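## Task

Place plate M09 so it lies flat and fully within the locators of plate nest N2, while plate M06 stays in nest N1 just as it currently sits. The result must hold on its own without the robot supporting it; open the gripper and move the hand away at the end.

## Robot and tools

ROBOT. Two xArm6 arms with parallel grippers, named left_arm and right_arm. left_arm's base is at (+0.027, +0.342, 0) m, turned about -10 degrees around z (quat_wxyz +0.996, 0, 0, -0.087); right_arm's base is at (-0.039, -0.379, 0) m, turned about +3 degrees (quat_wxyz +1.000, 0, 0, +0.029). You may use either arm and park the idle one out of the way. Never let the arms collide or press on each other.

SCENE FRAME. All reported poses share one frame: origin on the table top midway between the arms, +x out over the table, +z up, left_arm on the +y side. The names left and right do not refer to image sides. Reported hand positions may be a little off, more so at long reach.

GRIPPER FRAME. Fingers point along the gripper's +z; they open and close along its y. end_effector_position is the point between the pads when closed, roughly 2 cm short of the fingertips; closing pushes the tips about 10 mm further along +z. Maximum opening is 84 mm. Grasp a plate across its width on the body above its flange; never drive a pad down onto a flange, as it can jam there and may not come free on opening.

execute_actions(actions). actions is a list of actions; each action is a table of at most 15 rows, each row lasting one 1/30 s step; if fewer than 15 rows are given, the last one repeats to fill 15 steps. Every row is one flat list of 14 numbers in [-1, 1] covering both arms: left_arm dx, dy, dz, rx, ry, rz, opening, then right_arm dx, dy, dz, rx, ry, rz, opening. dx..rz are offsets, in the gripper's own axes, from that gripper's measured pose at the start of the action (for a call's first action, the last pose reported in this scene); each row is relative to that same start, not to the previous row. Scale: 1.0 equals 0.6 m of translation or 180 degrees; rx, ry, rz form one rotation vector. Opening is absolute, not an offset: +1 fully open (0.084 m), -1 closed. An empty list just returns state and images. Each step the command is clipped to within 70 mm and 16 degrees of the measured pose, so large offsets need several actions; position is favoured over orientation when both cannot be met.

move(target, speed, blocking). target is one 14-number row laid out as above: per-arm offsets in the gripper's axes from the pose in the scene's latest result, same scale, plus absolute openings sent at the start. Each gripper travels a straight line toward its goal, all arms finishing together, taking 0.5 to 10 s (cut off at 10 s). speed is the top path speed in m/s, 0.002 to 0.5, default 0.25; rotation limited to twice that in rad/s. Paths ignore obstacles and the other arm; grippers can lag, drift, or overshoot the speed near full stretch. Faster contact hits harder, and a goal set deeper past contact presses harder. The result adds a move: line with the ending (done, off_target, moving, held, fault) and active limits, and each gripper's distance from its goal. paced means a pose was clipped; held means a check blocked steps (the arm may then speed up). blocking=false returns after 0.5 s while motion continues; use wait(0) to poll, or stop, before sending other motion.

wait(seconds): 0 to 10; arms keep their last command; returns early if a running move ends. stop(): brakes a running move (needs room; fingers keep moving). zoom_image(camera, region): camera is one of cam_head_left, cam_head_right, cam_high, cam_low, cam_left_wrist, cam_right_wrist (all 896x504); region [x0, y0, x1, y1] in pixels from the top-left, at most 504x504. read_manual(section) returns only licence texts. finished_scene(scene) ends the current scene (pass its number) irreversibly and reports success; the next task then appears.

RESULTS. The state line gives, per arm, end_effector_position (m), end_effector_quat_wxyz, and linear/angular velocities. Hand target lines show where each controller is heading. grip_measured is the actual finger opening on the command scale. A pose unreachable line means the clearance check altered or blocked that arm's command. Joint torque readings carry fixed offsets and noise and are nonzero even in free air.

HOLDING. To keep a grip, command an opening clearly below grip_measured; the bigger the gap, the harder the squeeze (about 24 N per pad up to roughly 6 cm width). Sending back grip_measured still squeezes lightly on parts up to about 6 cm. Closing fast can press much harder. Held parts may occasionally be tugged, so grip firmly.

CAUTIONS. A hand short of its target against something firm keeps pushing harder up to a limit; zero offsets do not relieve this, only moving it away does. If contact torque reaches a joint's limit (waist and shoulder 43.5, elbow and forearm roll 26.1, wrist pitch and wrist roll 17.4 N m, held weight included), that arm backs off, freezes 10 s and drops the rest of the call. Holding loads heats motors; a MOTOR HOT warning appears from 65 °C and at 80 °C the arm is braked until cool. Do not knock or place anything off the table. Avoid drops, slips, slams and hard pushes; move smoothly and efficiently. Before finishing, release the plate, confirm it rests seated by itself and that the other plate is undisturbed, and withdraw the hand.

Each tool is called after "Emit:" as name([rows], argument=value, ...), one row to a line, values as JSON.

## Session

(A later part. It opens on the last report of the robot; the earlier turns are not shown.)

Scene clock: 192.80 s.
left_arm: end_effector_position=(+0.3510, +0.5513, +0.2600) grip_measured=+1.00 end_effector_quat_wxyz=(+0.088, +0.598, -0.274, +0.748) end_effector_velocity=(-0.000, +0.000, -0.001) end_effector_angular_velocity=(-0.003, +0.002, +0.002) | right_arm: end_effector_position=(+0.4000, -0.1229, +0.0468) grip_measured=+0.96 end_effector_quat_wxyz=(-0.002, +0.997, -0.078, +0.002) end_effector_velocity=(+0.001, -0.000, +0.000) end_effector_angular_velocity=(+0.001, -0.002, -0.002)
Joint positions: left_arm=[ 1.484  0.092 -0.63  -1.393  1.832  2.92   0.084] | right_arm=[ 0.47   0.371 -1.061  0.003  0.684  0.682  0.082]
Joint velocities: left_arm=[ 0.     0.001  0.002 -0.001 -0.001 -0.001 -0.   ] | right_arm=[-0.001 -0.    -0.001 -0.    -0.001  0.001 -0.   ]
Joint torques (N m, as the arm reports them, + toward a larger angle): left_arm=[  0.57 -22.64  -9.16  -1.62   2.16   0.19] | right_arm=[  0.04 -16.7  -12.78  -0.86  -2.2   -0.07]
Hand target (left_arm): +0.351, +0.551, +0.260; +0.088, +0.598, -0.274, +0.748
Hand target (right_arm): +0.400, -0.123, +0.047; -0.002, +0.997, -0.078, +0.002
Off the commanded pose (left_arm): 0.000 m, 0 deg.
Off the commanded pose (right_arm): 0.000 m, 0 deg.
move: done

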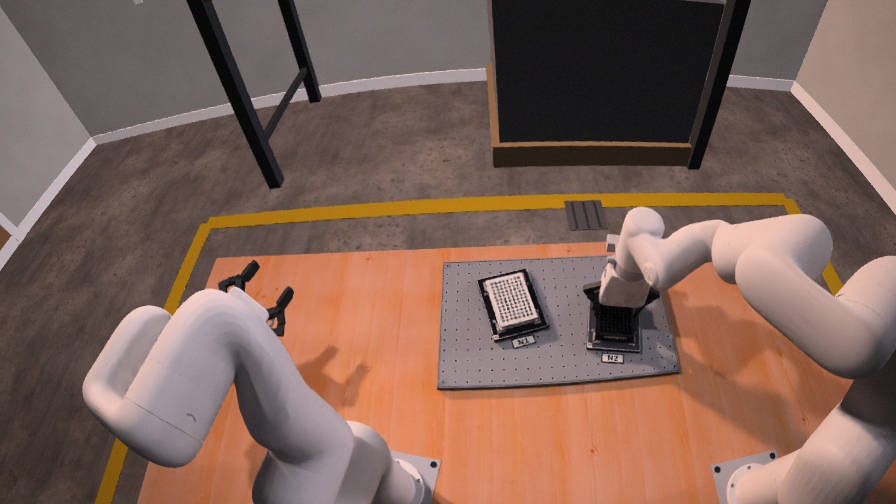

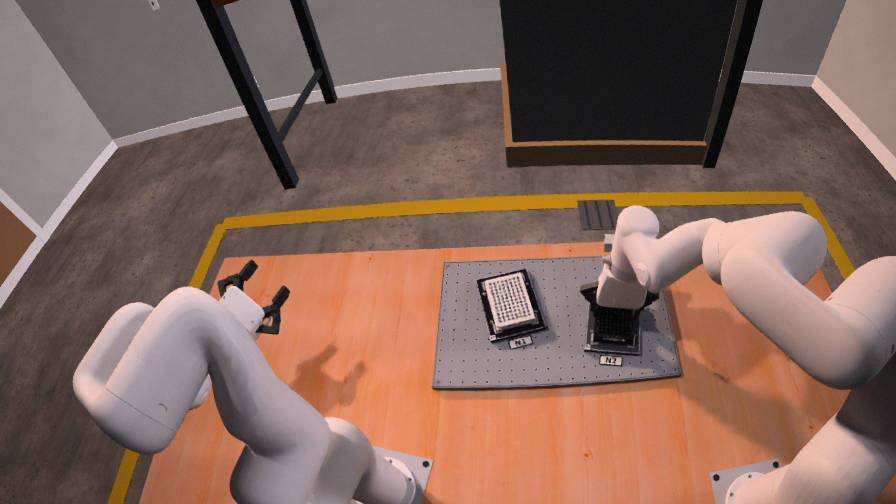

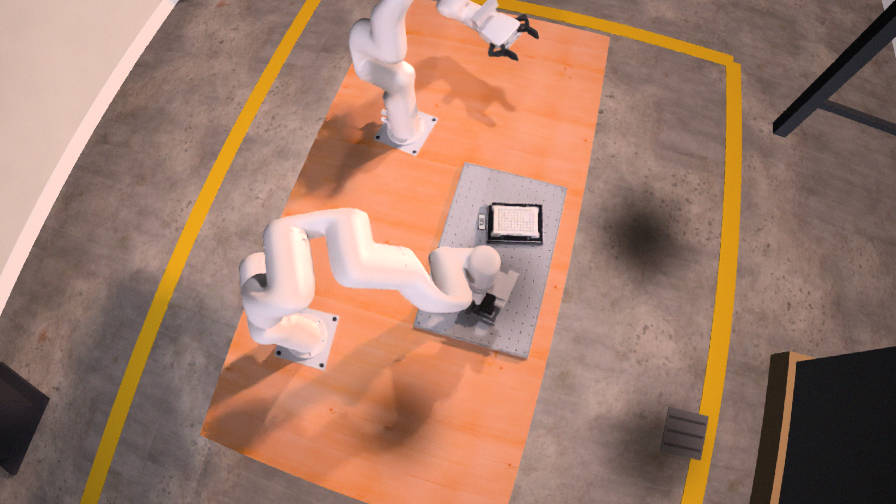

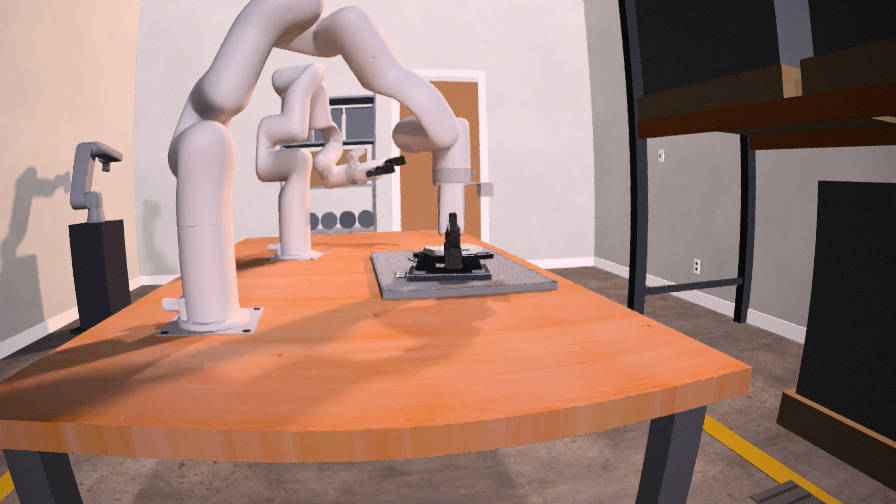

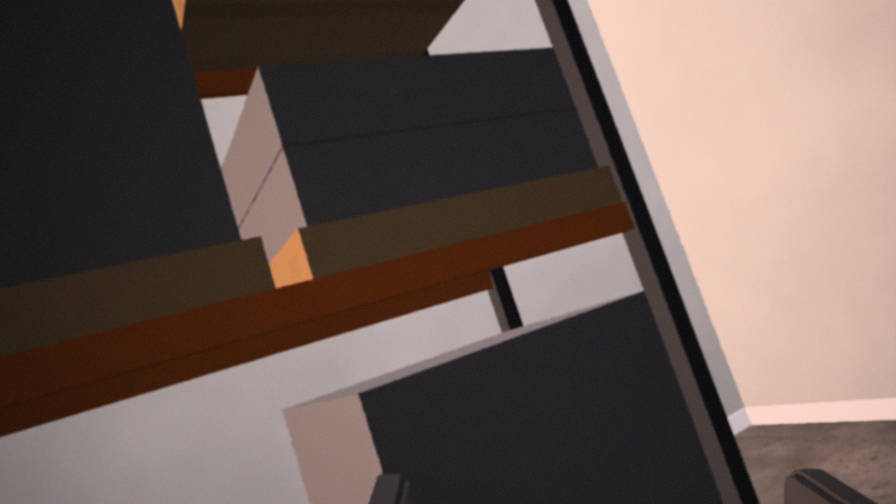

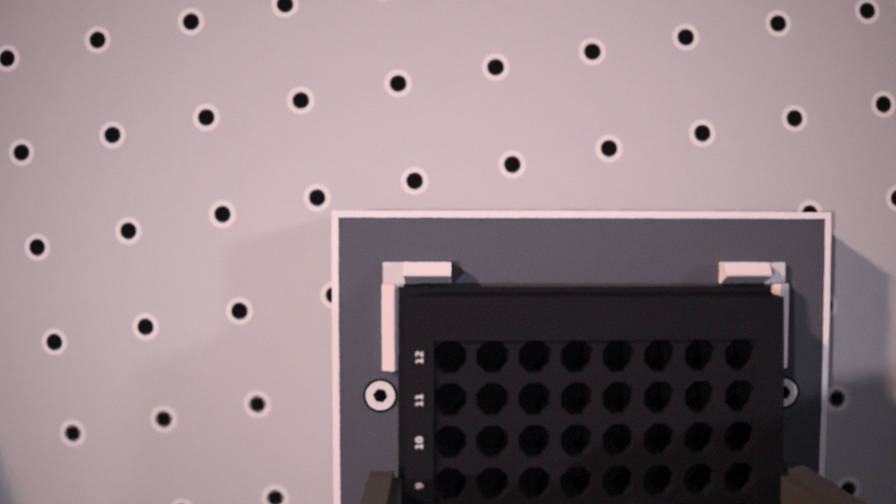

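Emit:
move(target=[0,0,0,0,0,0,1,0,-0.0015,0,0,0,0,0.5], speed=0.005)

Emit:
move(target=[0,0,0,0,0,0,1,0,0,0.004,0,0,0,0.5], speed=0.004)

Emit:
zoom_image(camera="cam_low", region=[390,220,510,300])

Scene clock: 199.80 s.
left_arm: end_effector_position=(+0.3510, +0.5513, +0.2600) grip_measured=+1.00 end_effector_quat_wxyz=(+0.088, +0.598, -0.274, +0.748) end_effector_velocity=(+0.000, +0.000, +0.001) end_effector_angular_velocity=(+0.001, -0.002, +0.000) | right_arm: end_effector_position=(+0.4001, -0.1222, +0.0468) grip_measured=+0.96 end_effector_quat_wxyz=(-0.002, +0.997, -0.079, +0.002) end_effector_velocity=(+0.001, +0.001, +0.001) end_effector_angular_velocity=(+0.002, -0.004, -0.002)
Joint positions: left_arm=[ 1.484  0.092 -0.63  -1.393  1.832  2.92   0.084] | right_arm=[ 0.471  0.373 -1.063  0.003  0.685  0.684  0.083]
Joint velocities: left_arm=[-0.001 -0.    -0.001 -0.001  0.001  0.001  0.   ] | right_arm=[ 0.001 -0.001 -0.002 -0.    -0.001  0.002  0.   ]
Joint torques (N m, as the arm reports them, + toward a larger angle): left_arm=[  0.14 -22.82  -8.93  -2.04   2.25   0.12] | right_arm=[  0.33 -16.31 -13.32  -0.53  -2.3   -0.03]
Hand target (left_arm): +0.351, +0.551, +0.260; +0.088, +0.598, -0.274, +0.748
Hand target (right_arm): +0.400, -0.122, +0.047; -0.002, +0.997, -0.078, +0.002
Off the commanded pose (left_arm): 0.000 m, 0 deg.
Off the commanded pose (right_arm): 0.000 m, 0 deg.
move: done

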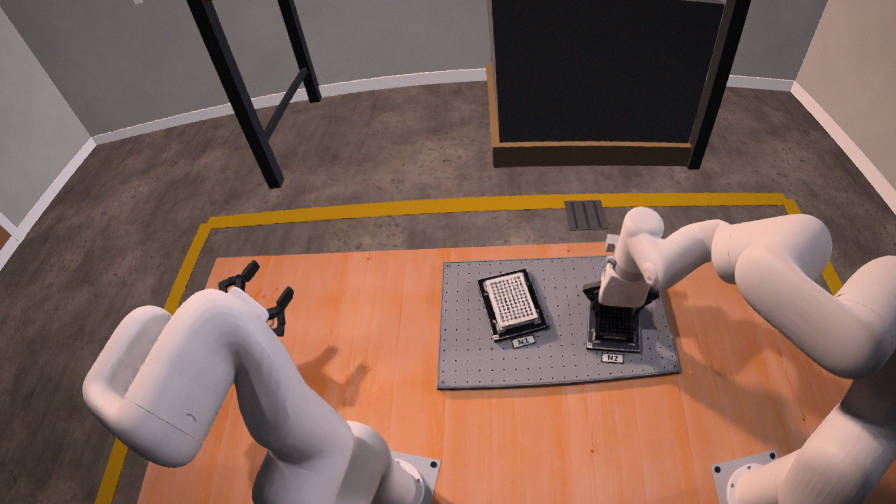

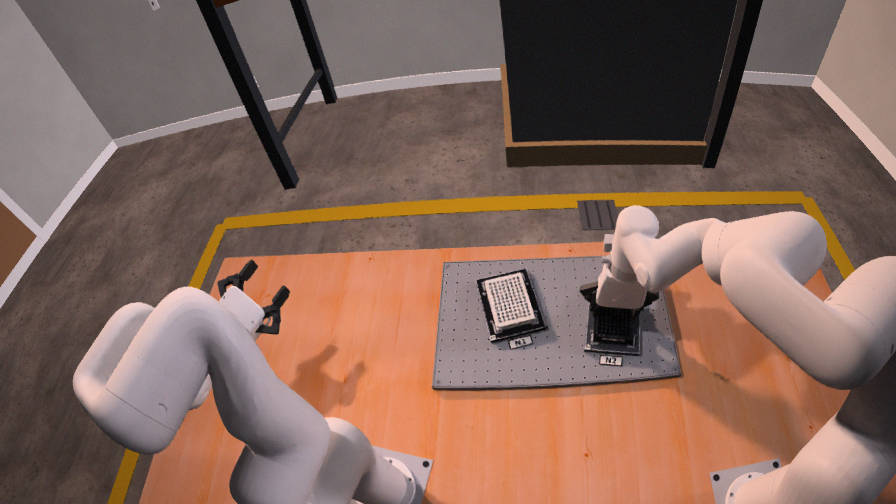

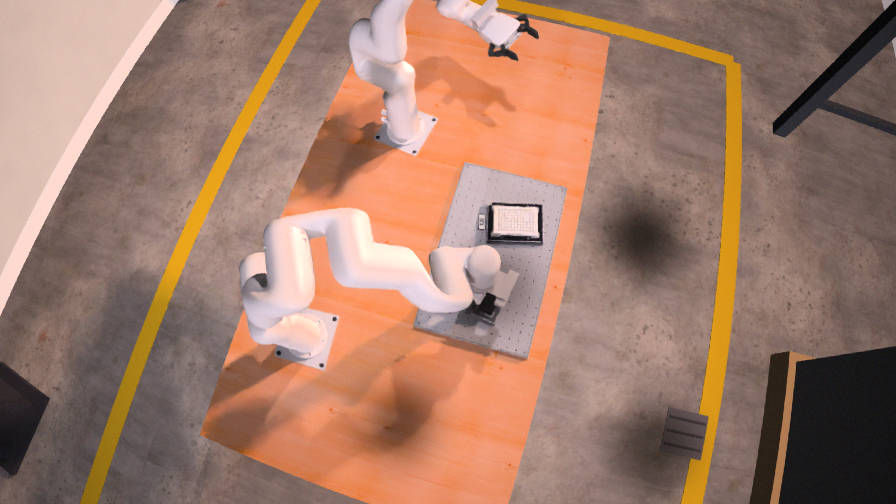

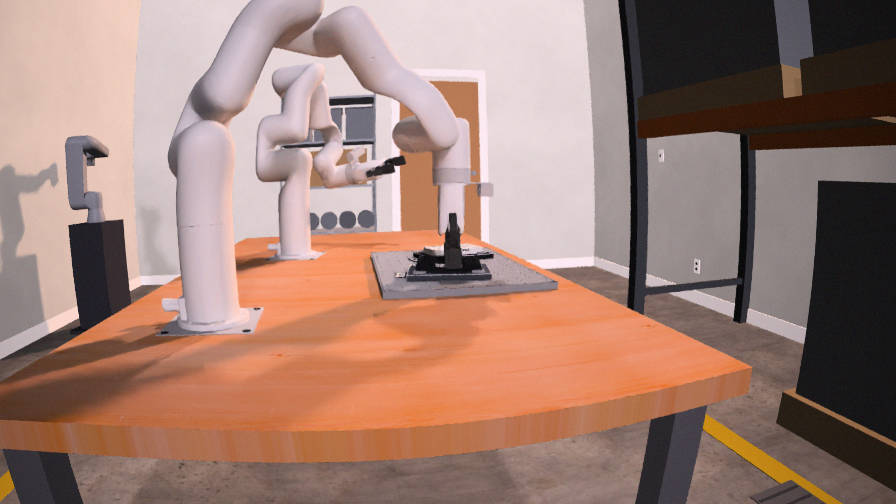

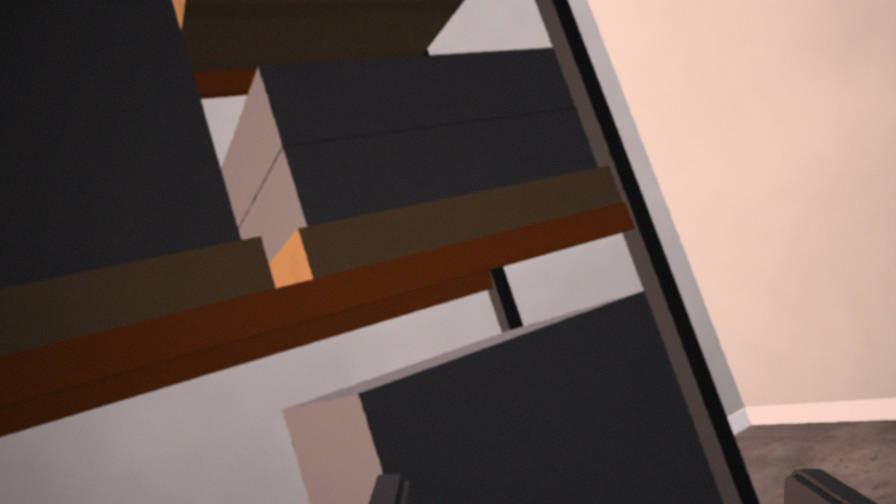

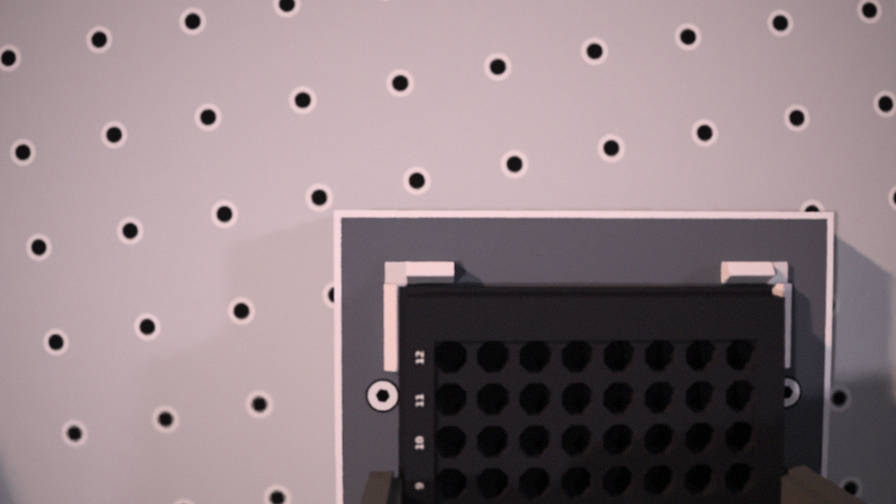

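Scene clock: 200.63 s.
left_arm: end_effector_position=(+0.3510, +0.5513, +0.2600) grip_measured=+1.00 end_effector_quat_wxyz=(+0.088, +0.598, -0.274, +0.748) end_effector_velocity=(-0.000, -0.000, +0.000) end_effector_angular_velocity=(-0.003, +0.000, -0.001) | right_arm: end_effector_position=(+0.4003, -0.1222, +0.0446) grip_measured=+0.96 end_effector_quat_wxyz=(-0.002, +0.997, -0.079, +0.002) end_effector_velocity=(-0.000, -0.000, -0.000) end_effector_angular_velocity=(-0.000, +0.000, +0.001)
Joint positions: left_arm=[ 1.484  0.092 -0.63  -1.393  1.832  2.92   0.084] | right_arm=[ 0.471  0.378 -1.063  0.002  0.679  0.684  0.083]
Joint velocities: left_arm=[ 0.     0.     0.001  0.001  0.002 -0.001  0.   ] | right_arm=[ 0.     0.001  0.    -0.    -0.    -0.001  0.   ]
Joint torques (N m, as the arm reports them, + toward a larger angle): left_arm=[  0.33 -22.98  -9.29  -1.82   2.18  -0.04] | right_arm=[  1.6  -16.02 -12.26  -0.62  -2.39  -0.01]
Hand target (left_arm): +0.351, +0.551, +0.260; +0.088, +0.598, -0.274, +0.748
Hand target (right_arm): +0.400, -0.122, +0.044; -0.002, +0.997, -0.079, +0.002
Off the commanded pose (left_arm): 0.000 m, 0 deg.
Off the commanded pose (right_arm): 0.000 m, 0 deg.
move: done

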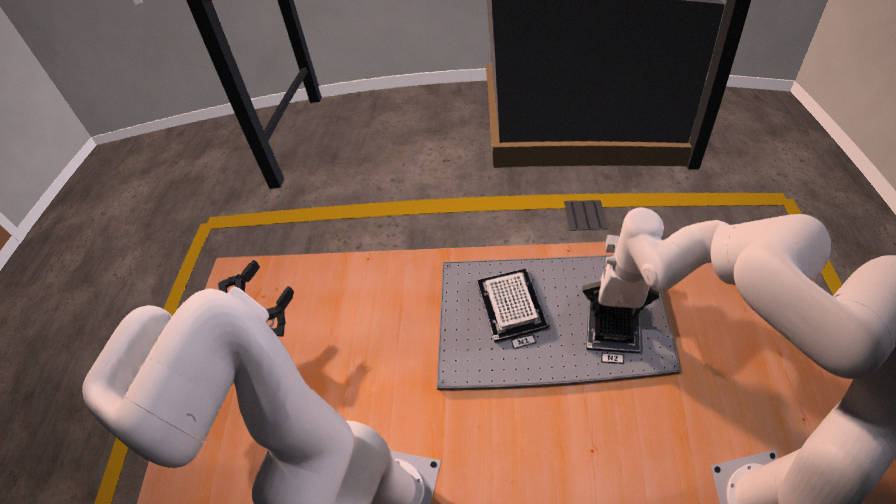

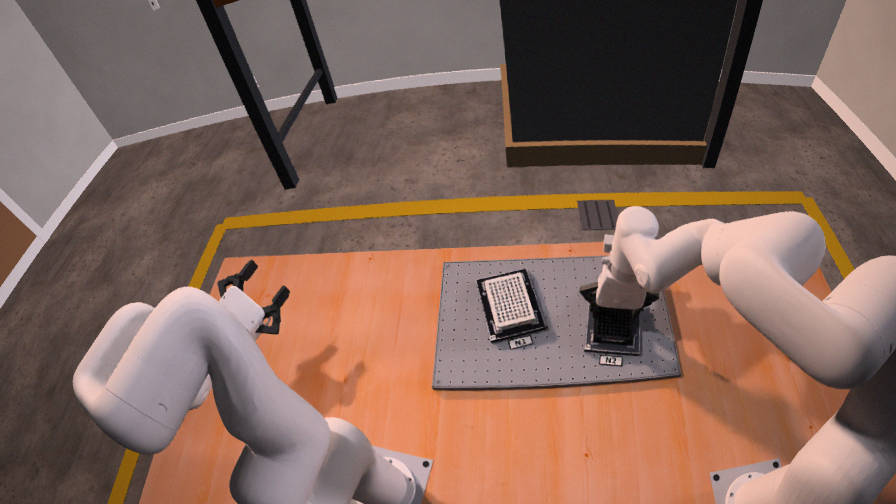

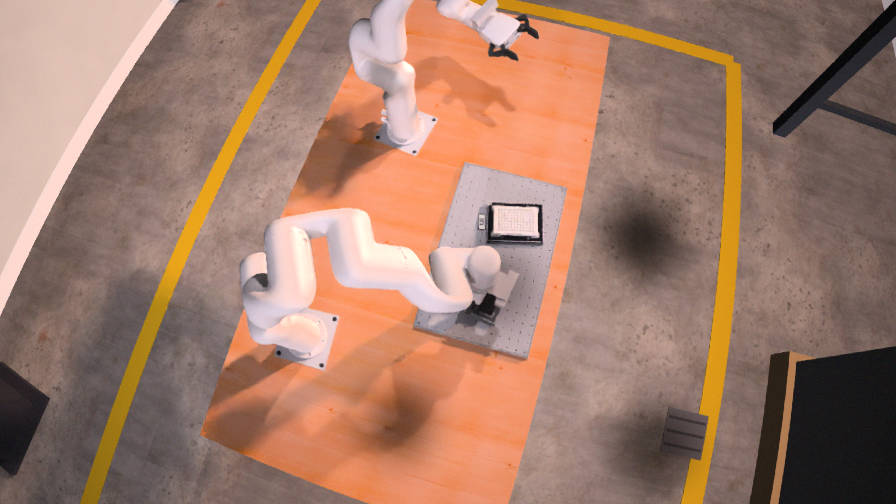

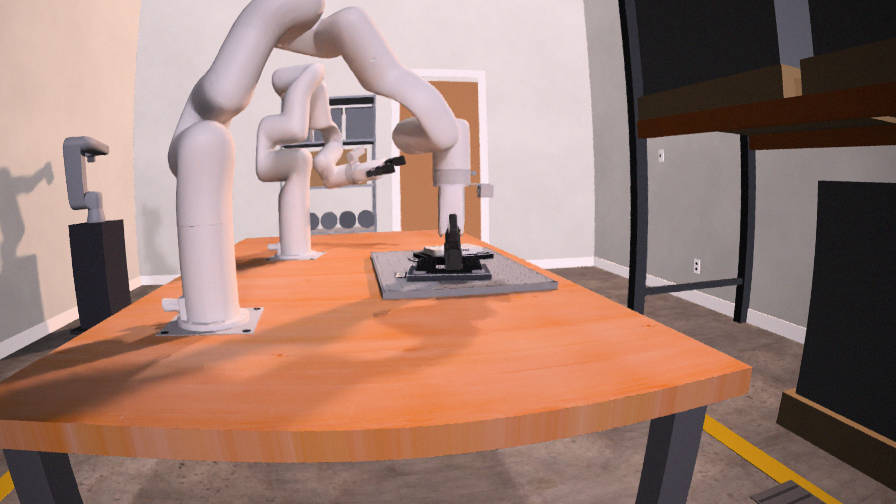

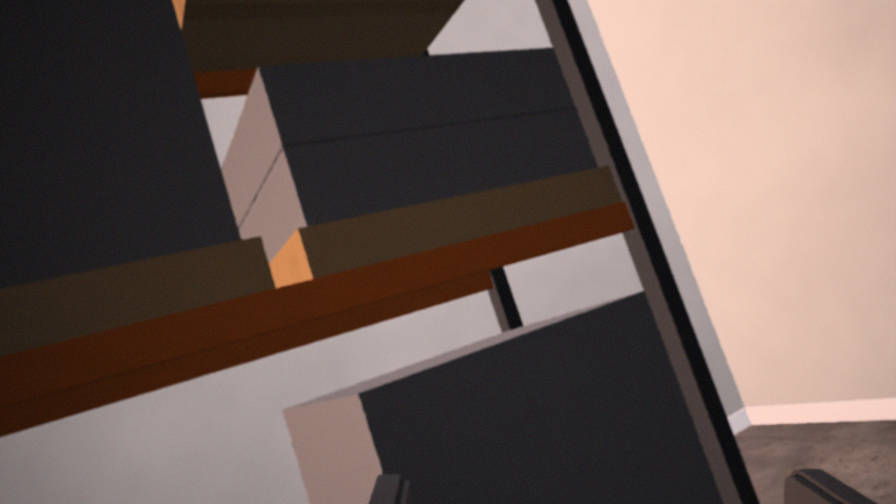

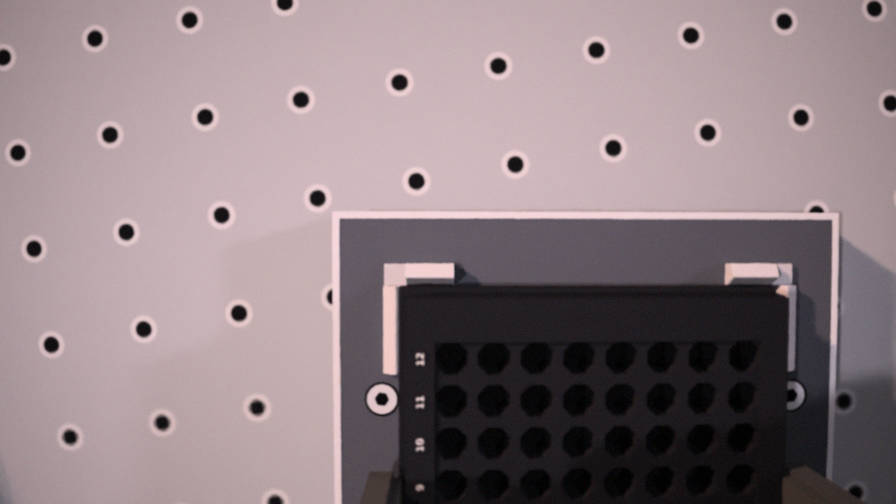

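Region (390, 220, 510, 300) of cam_low's 896x504 image, scaled by 4.200, with more detail than that image has.

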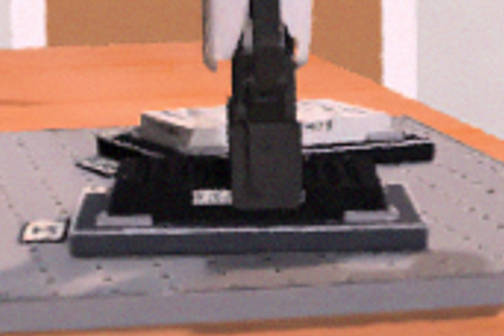

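Emit:
move(target=[0,0,0,0,0,0,1,0,0,-0.002,0,0,0,1], speed=0.01)

Emit:
move(target=[0,0,0,0,0,0,1,0,0,-0.03,0,0,0,1], speed=0.02)

Emit:
zoom_image(camera="cam_low", region=[370,200,530,310])

Scene clock: 212.20 s.
left_arm: end_effector_position=(+0.3510, +0.5513, +0.2600) grip_measured=+1.00 end_effector_quat_wxyz=(+0.088, +0.598, -0.274, +0.748) end_effector_velocity=(-0.000, +0.000, -0.000) end_effector_angular_velocity=(+0.001, +0.001, +0.001) | right_arm: end_effector_position=(+0.4002, -0.1221, +0.0457) grip_measured=+1.00 end_effector_quat_wxyz=(-0.002, +0.997, -0.079, +0.002) end_effector_velocity=(+0.000, -0.001, +0.000) end_effector_angular_velocity=(-0.000, -0.000, -0.002)
Joint positions: left_arm=[ 1.484  0.092 -0.63  -1.393  1.832  2.92   0.084] | right_arm=[ 0.471  0.375 -1.063  0.003  0.682  0.684  0.084]
Joint velocities: left_arm=[ 0.     0.    -0.    -0.    -0.001  0.001  0.   ] | right_arm=[-0.001 -0.     0.    -0.001  0.     0.001  0.   ]
Joint torques (N m, as the arm reports them, + toward a larger angle): left_arm=[ -0.08 -22.62  -8.95  -2.14   2.2    0.11] | right_arm=[ -0.27 -16.93 -13.04  -0.84  -2.05   0.17]
Hand target (left_arm): +0.351, +0.551, +0.260; +0.088, +0.598, -0.274, +0.748
Hand target (right_arm): +0.400, -0.122, +0.046; -0.002, +0.997, -0.079, +0.002
Off the commanded pose (left_arm): 0.000 m, 0 deg.
Off the commanded pose (right_arm): 0.000 m, 0 deg.
move: done

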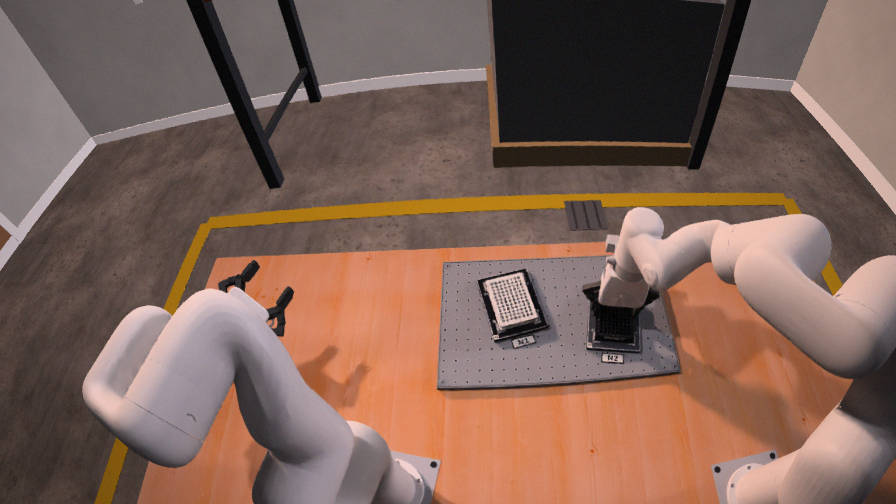

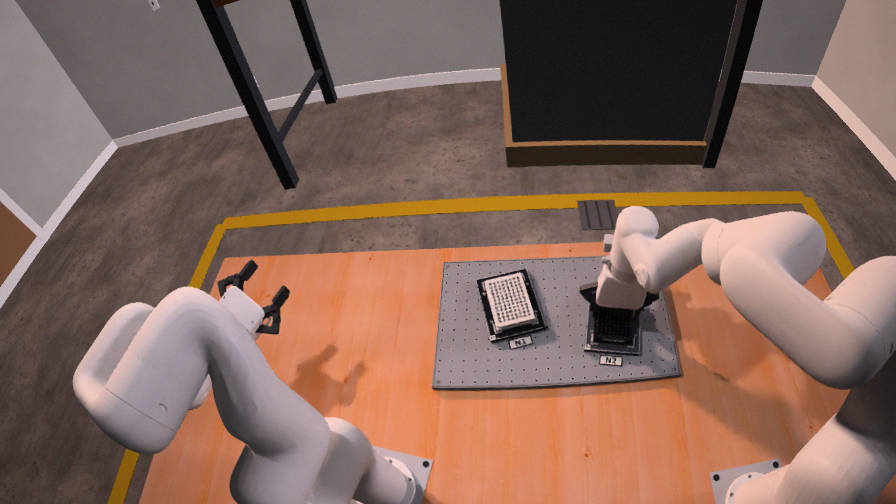

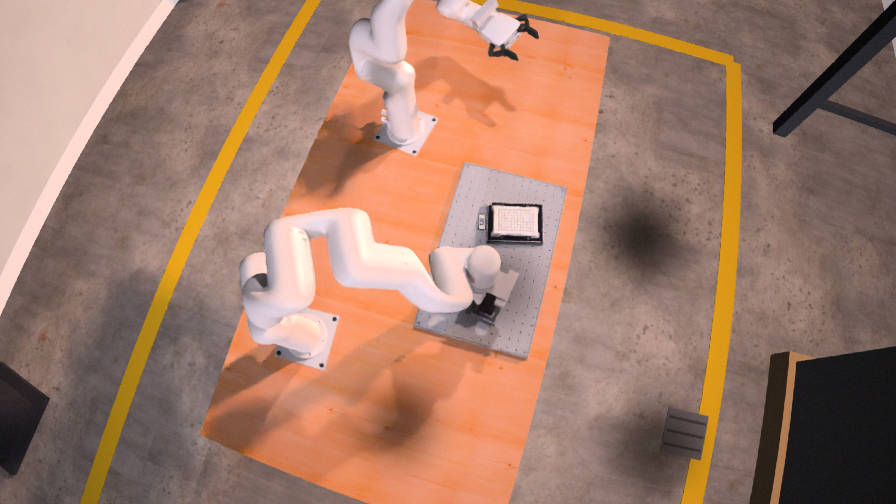

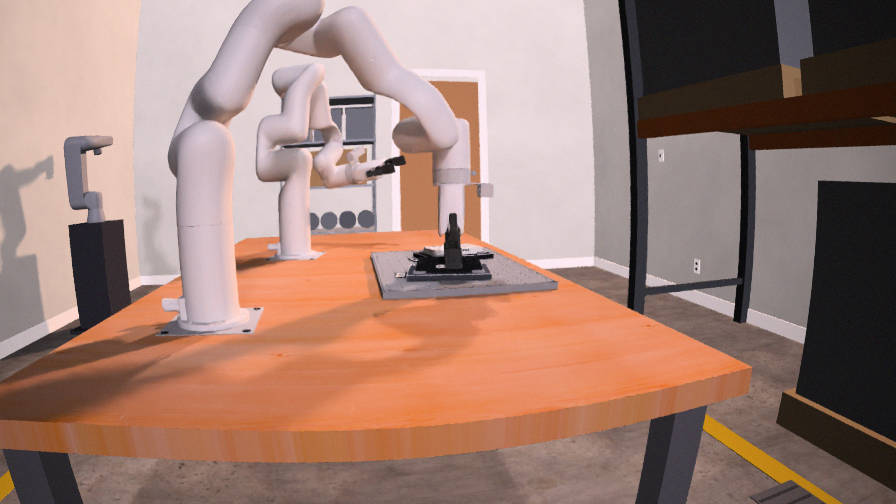

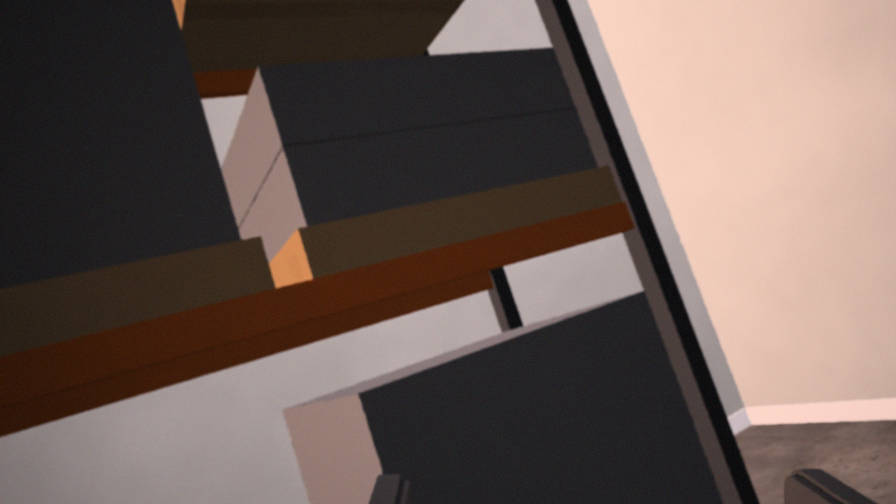

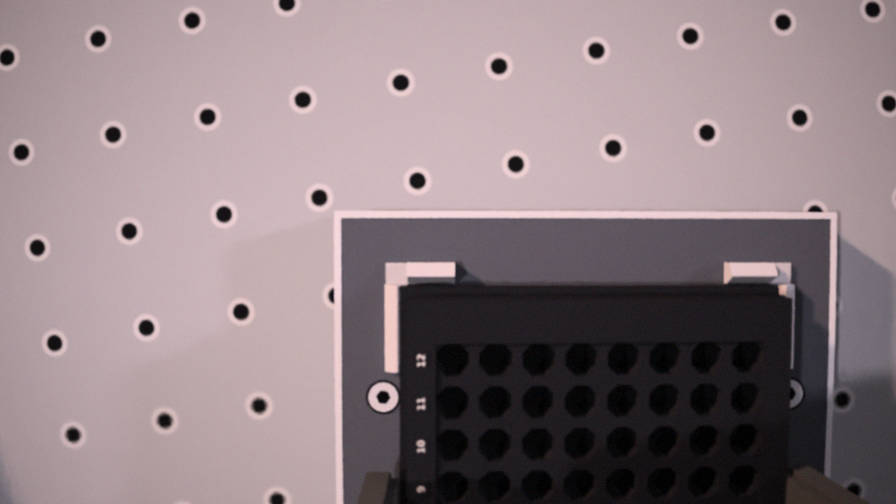

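Scene clock: 213.37 s.
left_arm: end_effector_position=(+0.3510, +0.5513, +0.2600) grip_measured=+1.00 end_effector_quat_wxyz=(+0.088, +0.598, -0.274, +0.748) end_effector_velocity=(-0.000, -0.000, -0.000) end_effector_angular_velocity=(-0.002, +0.000, -0.000) | right_arm: end_effector_position=(+0.4002, -0.1223, +0.0637) grip_measured=+1.00 end_effector_quat_wxyz=(-0.002, +0.997, -0.079, +0.002) end_effector_velocity=(-0.002, -0.001, -0.002) end_effector_angular_velocity=(-0.003, +0.006, +0.001)
Joint positions: left_arm=[ 1.484  0.092 -0.63  -1.393  1.832  2.92   0.084] | right_arm=[ 0.471  0.338 -1.07   0.002  0.726  0.684  0.084]
Joint velocities: left_arm=[ 0.     0.     0.001  0.     0.    -0.    -0.   ] | right_arm=[-0.     0.002  0.003 -0.     0.002 -0.001  0.   ]
Joint torques (N m, as the arm reports them, + toward a larger angle): left_arm=[  0.59 -22.71  -8.92  -1.58   1.92   0.21] | right_arm=[ -0.54 -17.4  -13.12  -0.91  -2.01  -0.01]
Hand target (left_arm): +0.351, +0.551, +0.260; +0.088, +0.598, -0.274, +0.748
Hand target (right_arm): +0.400, -0.122, +0.064; -0.002, +0.997, -0.079, +0.002
Off the commanded pose (left_arm): 0.000 m, 0 deg.
Off the commanded pose (right_arm): 0.000 m, 0 deg.
move: done

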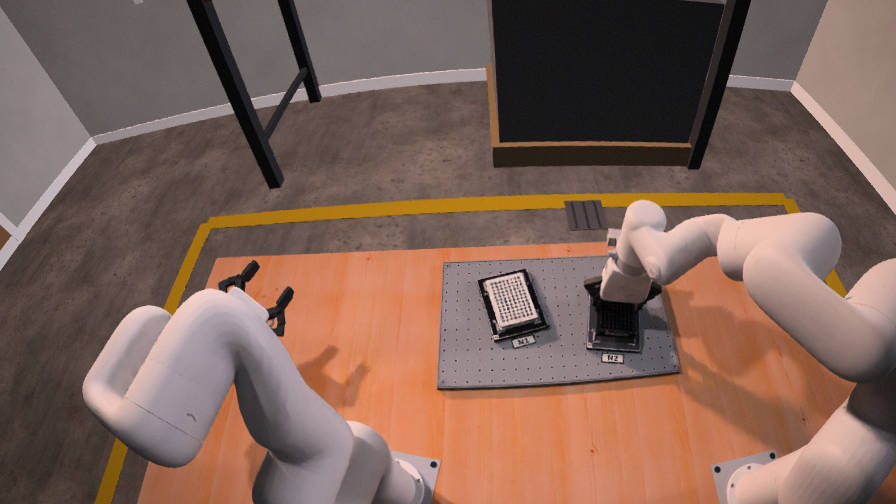

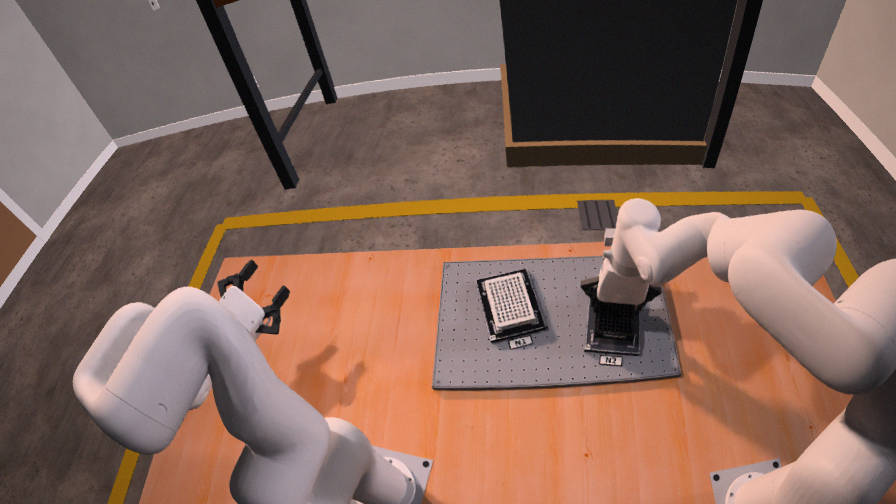

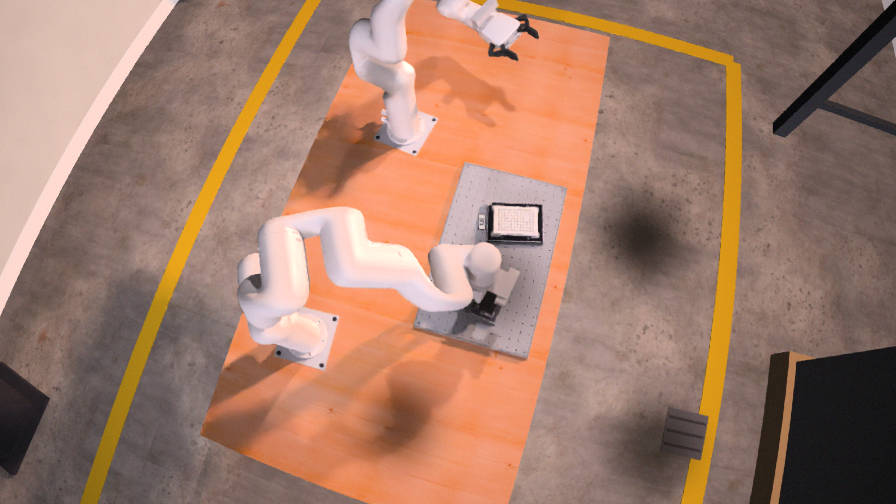

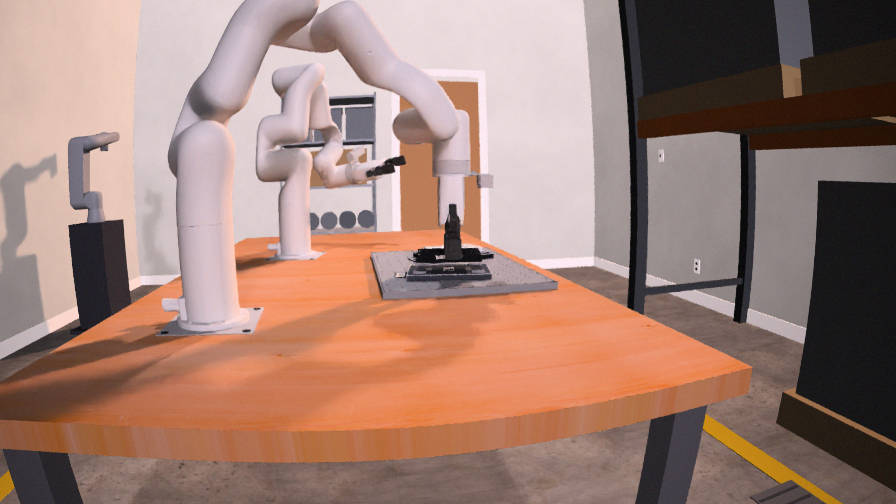

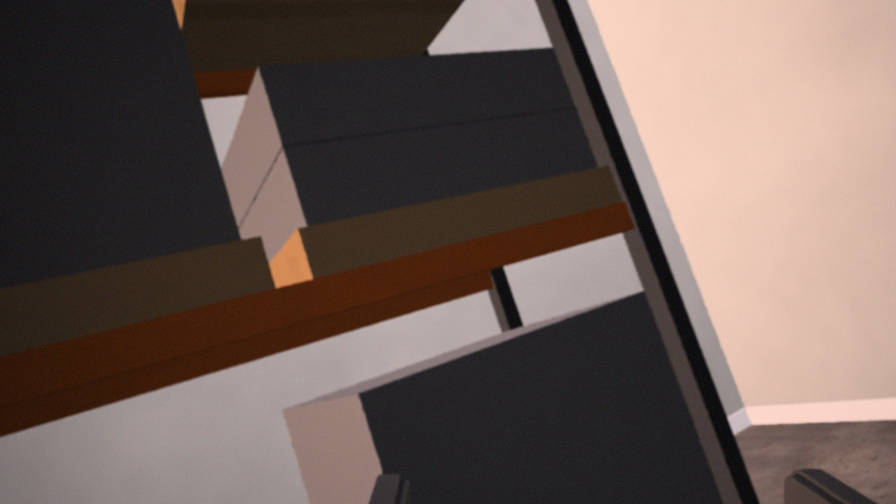

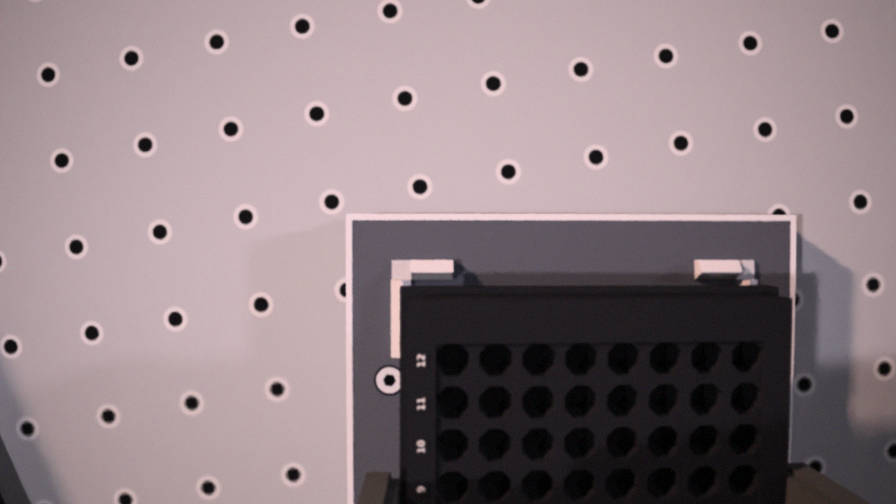

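Region (370, 200, 530, 310) of cam_low's 896x504 image, scaled by 3.150, with more detail than that image has; it fills the top 346 rows of this view, and the rest is white.

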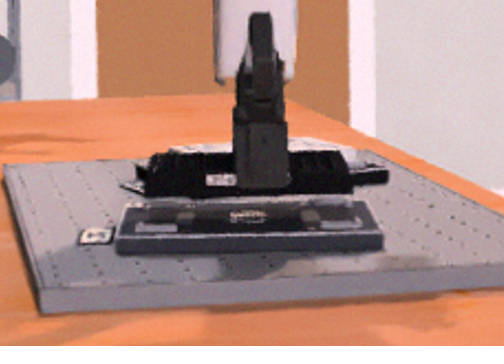

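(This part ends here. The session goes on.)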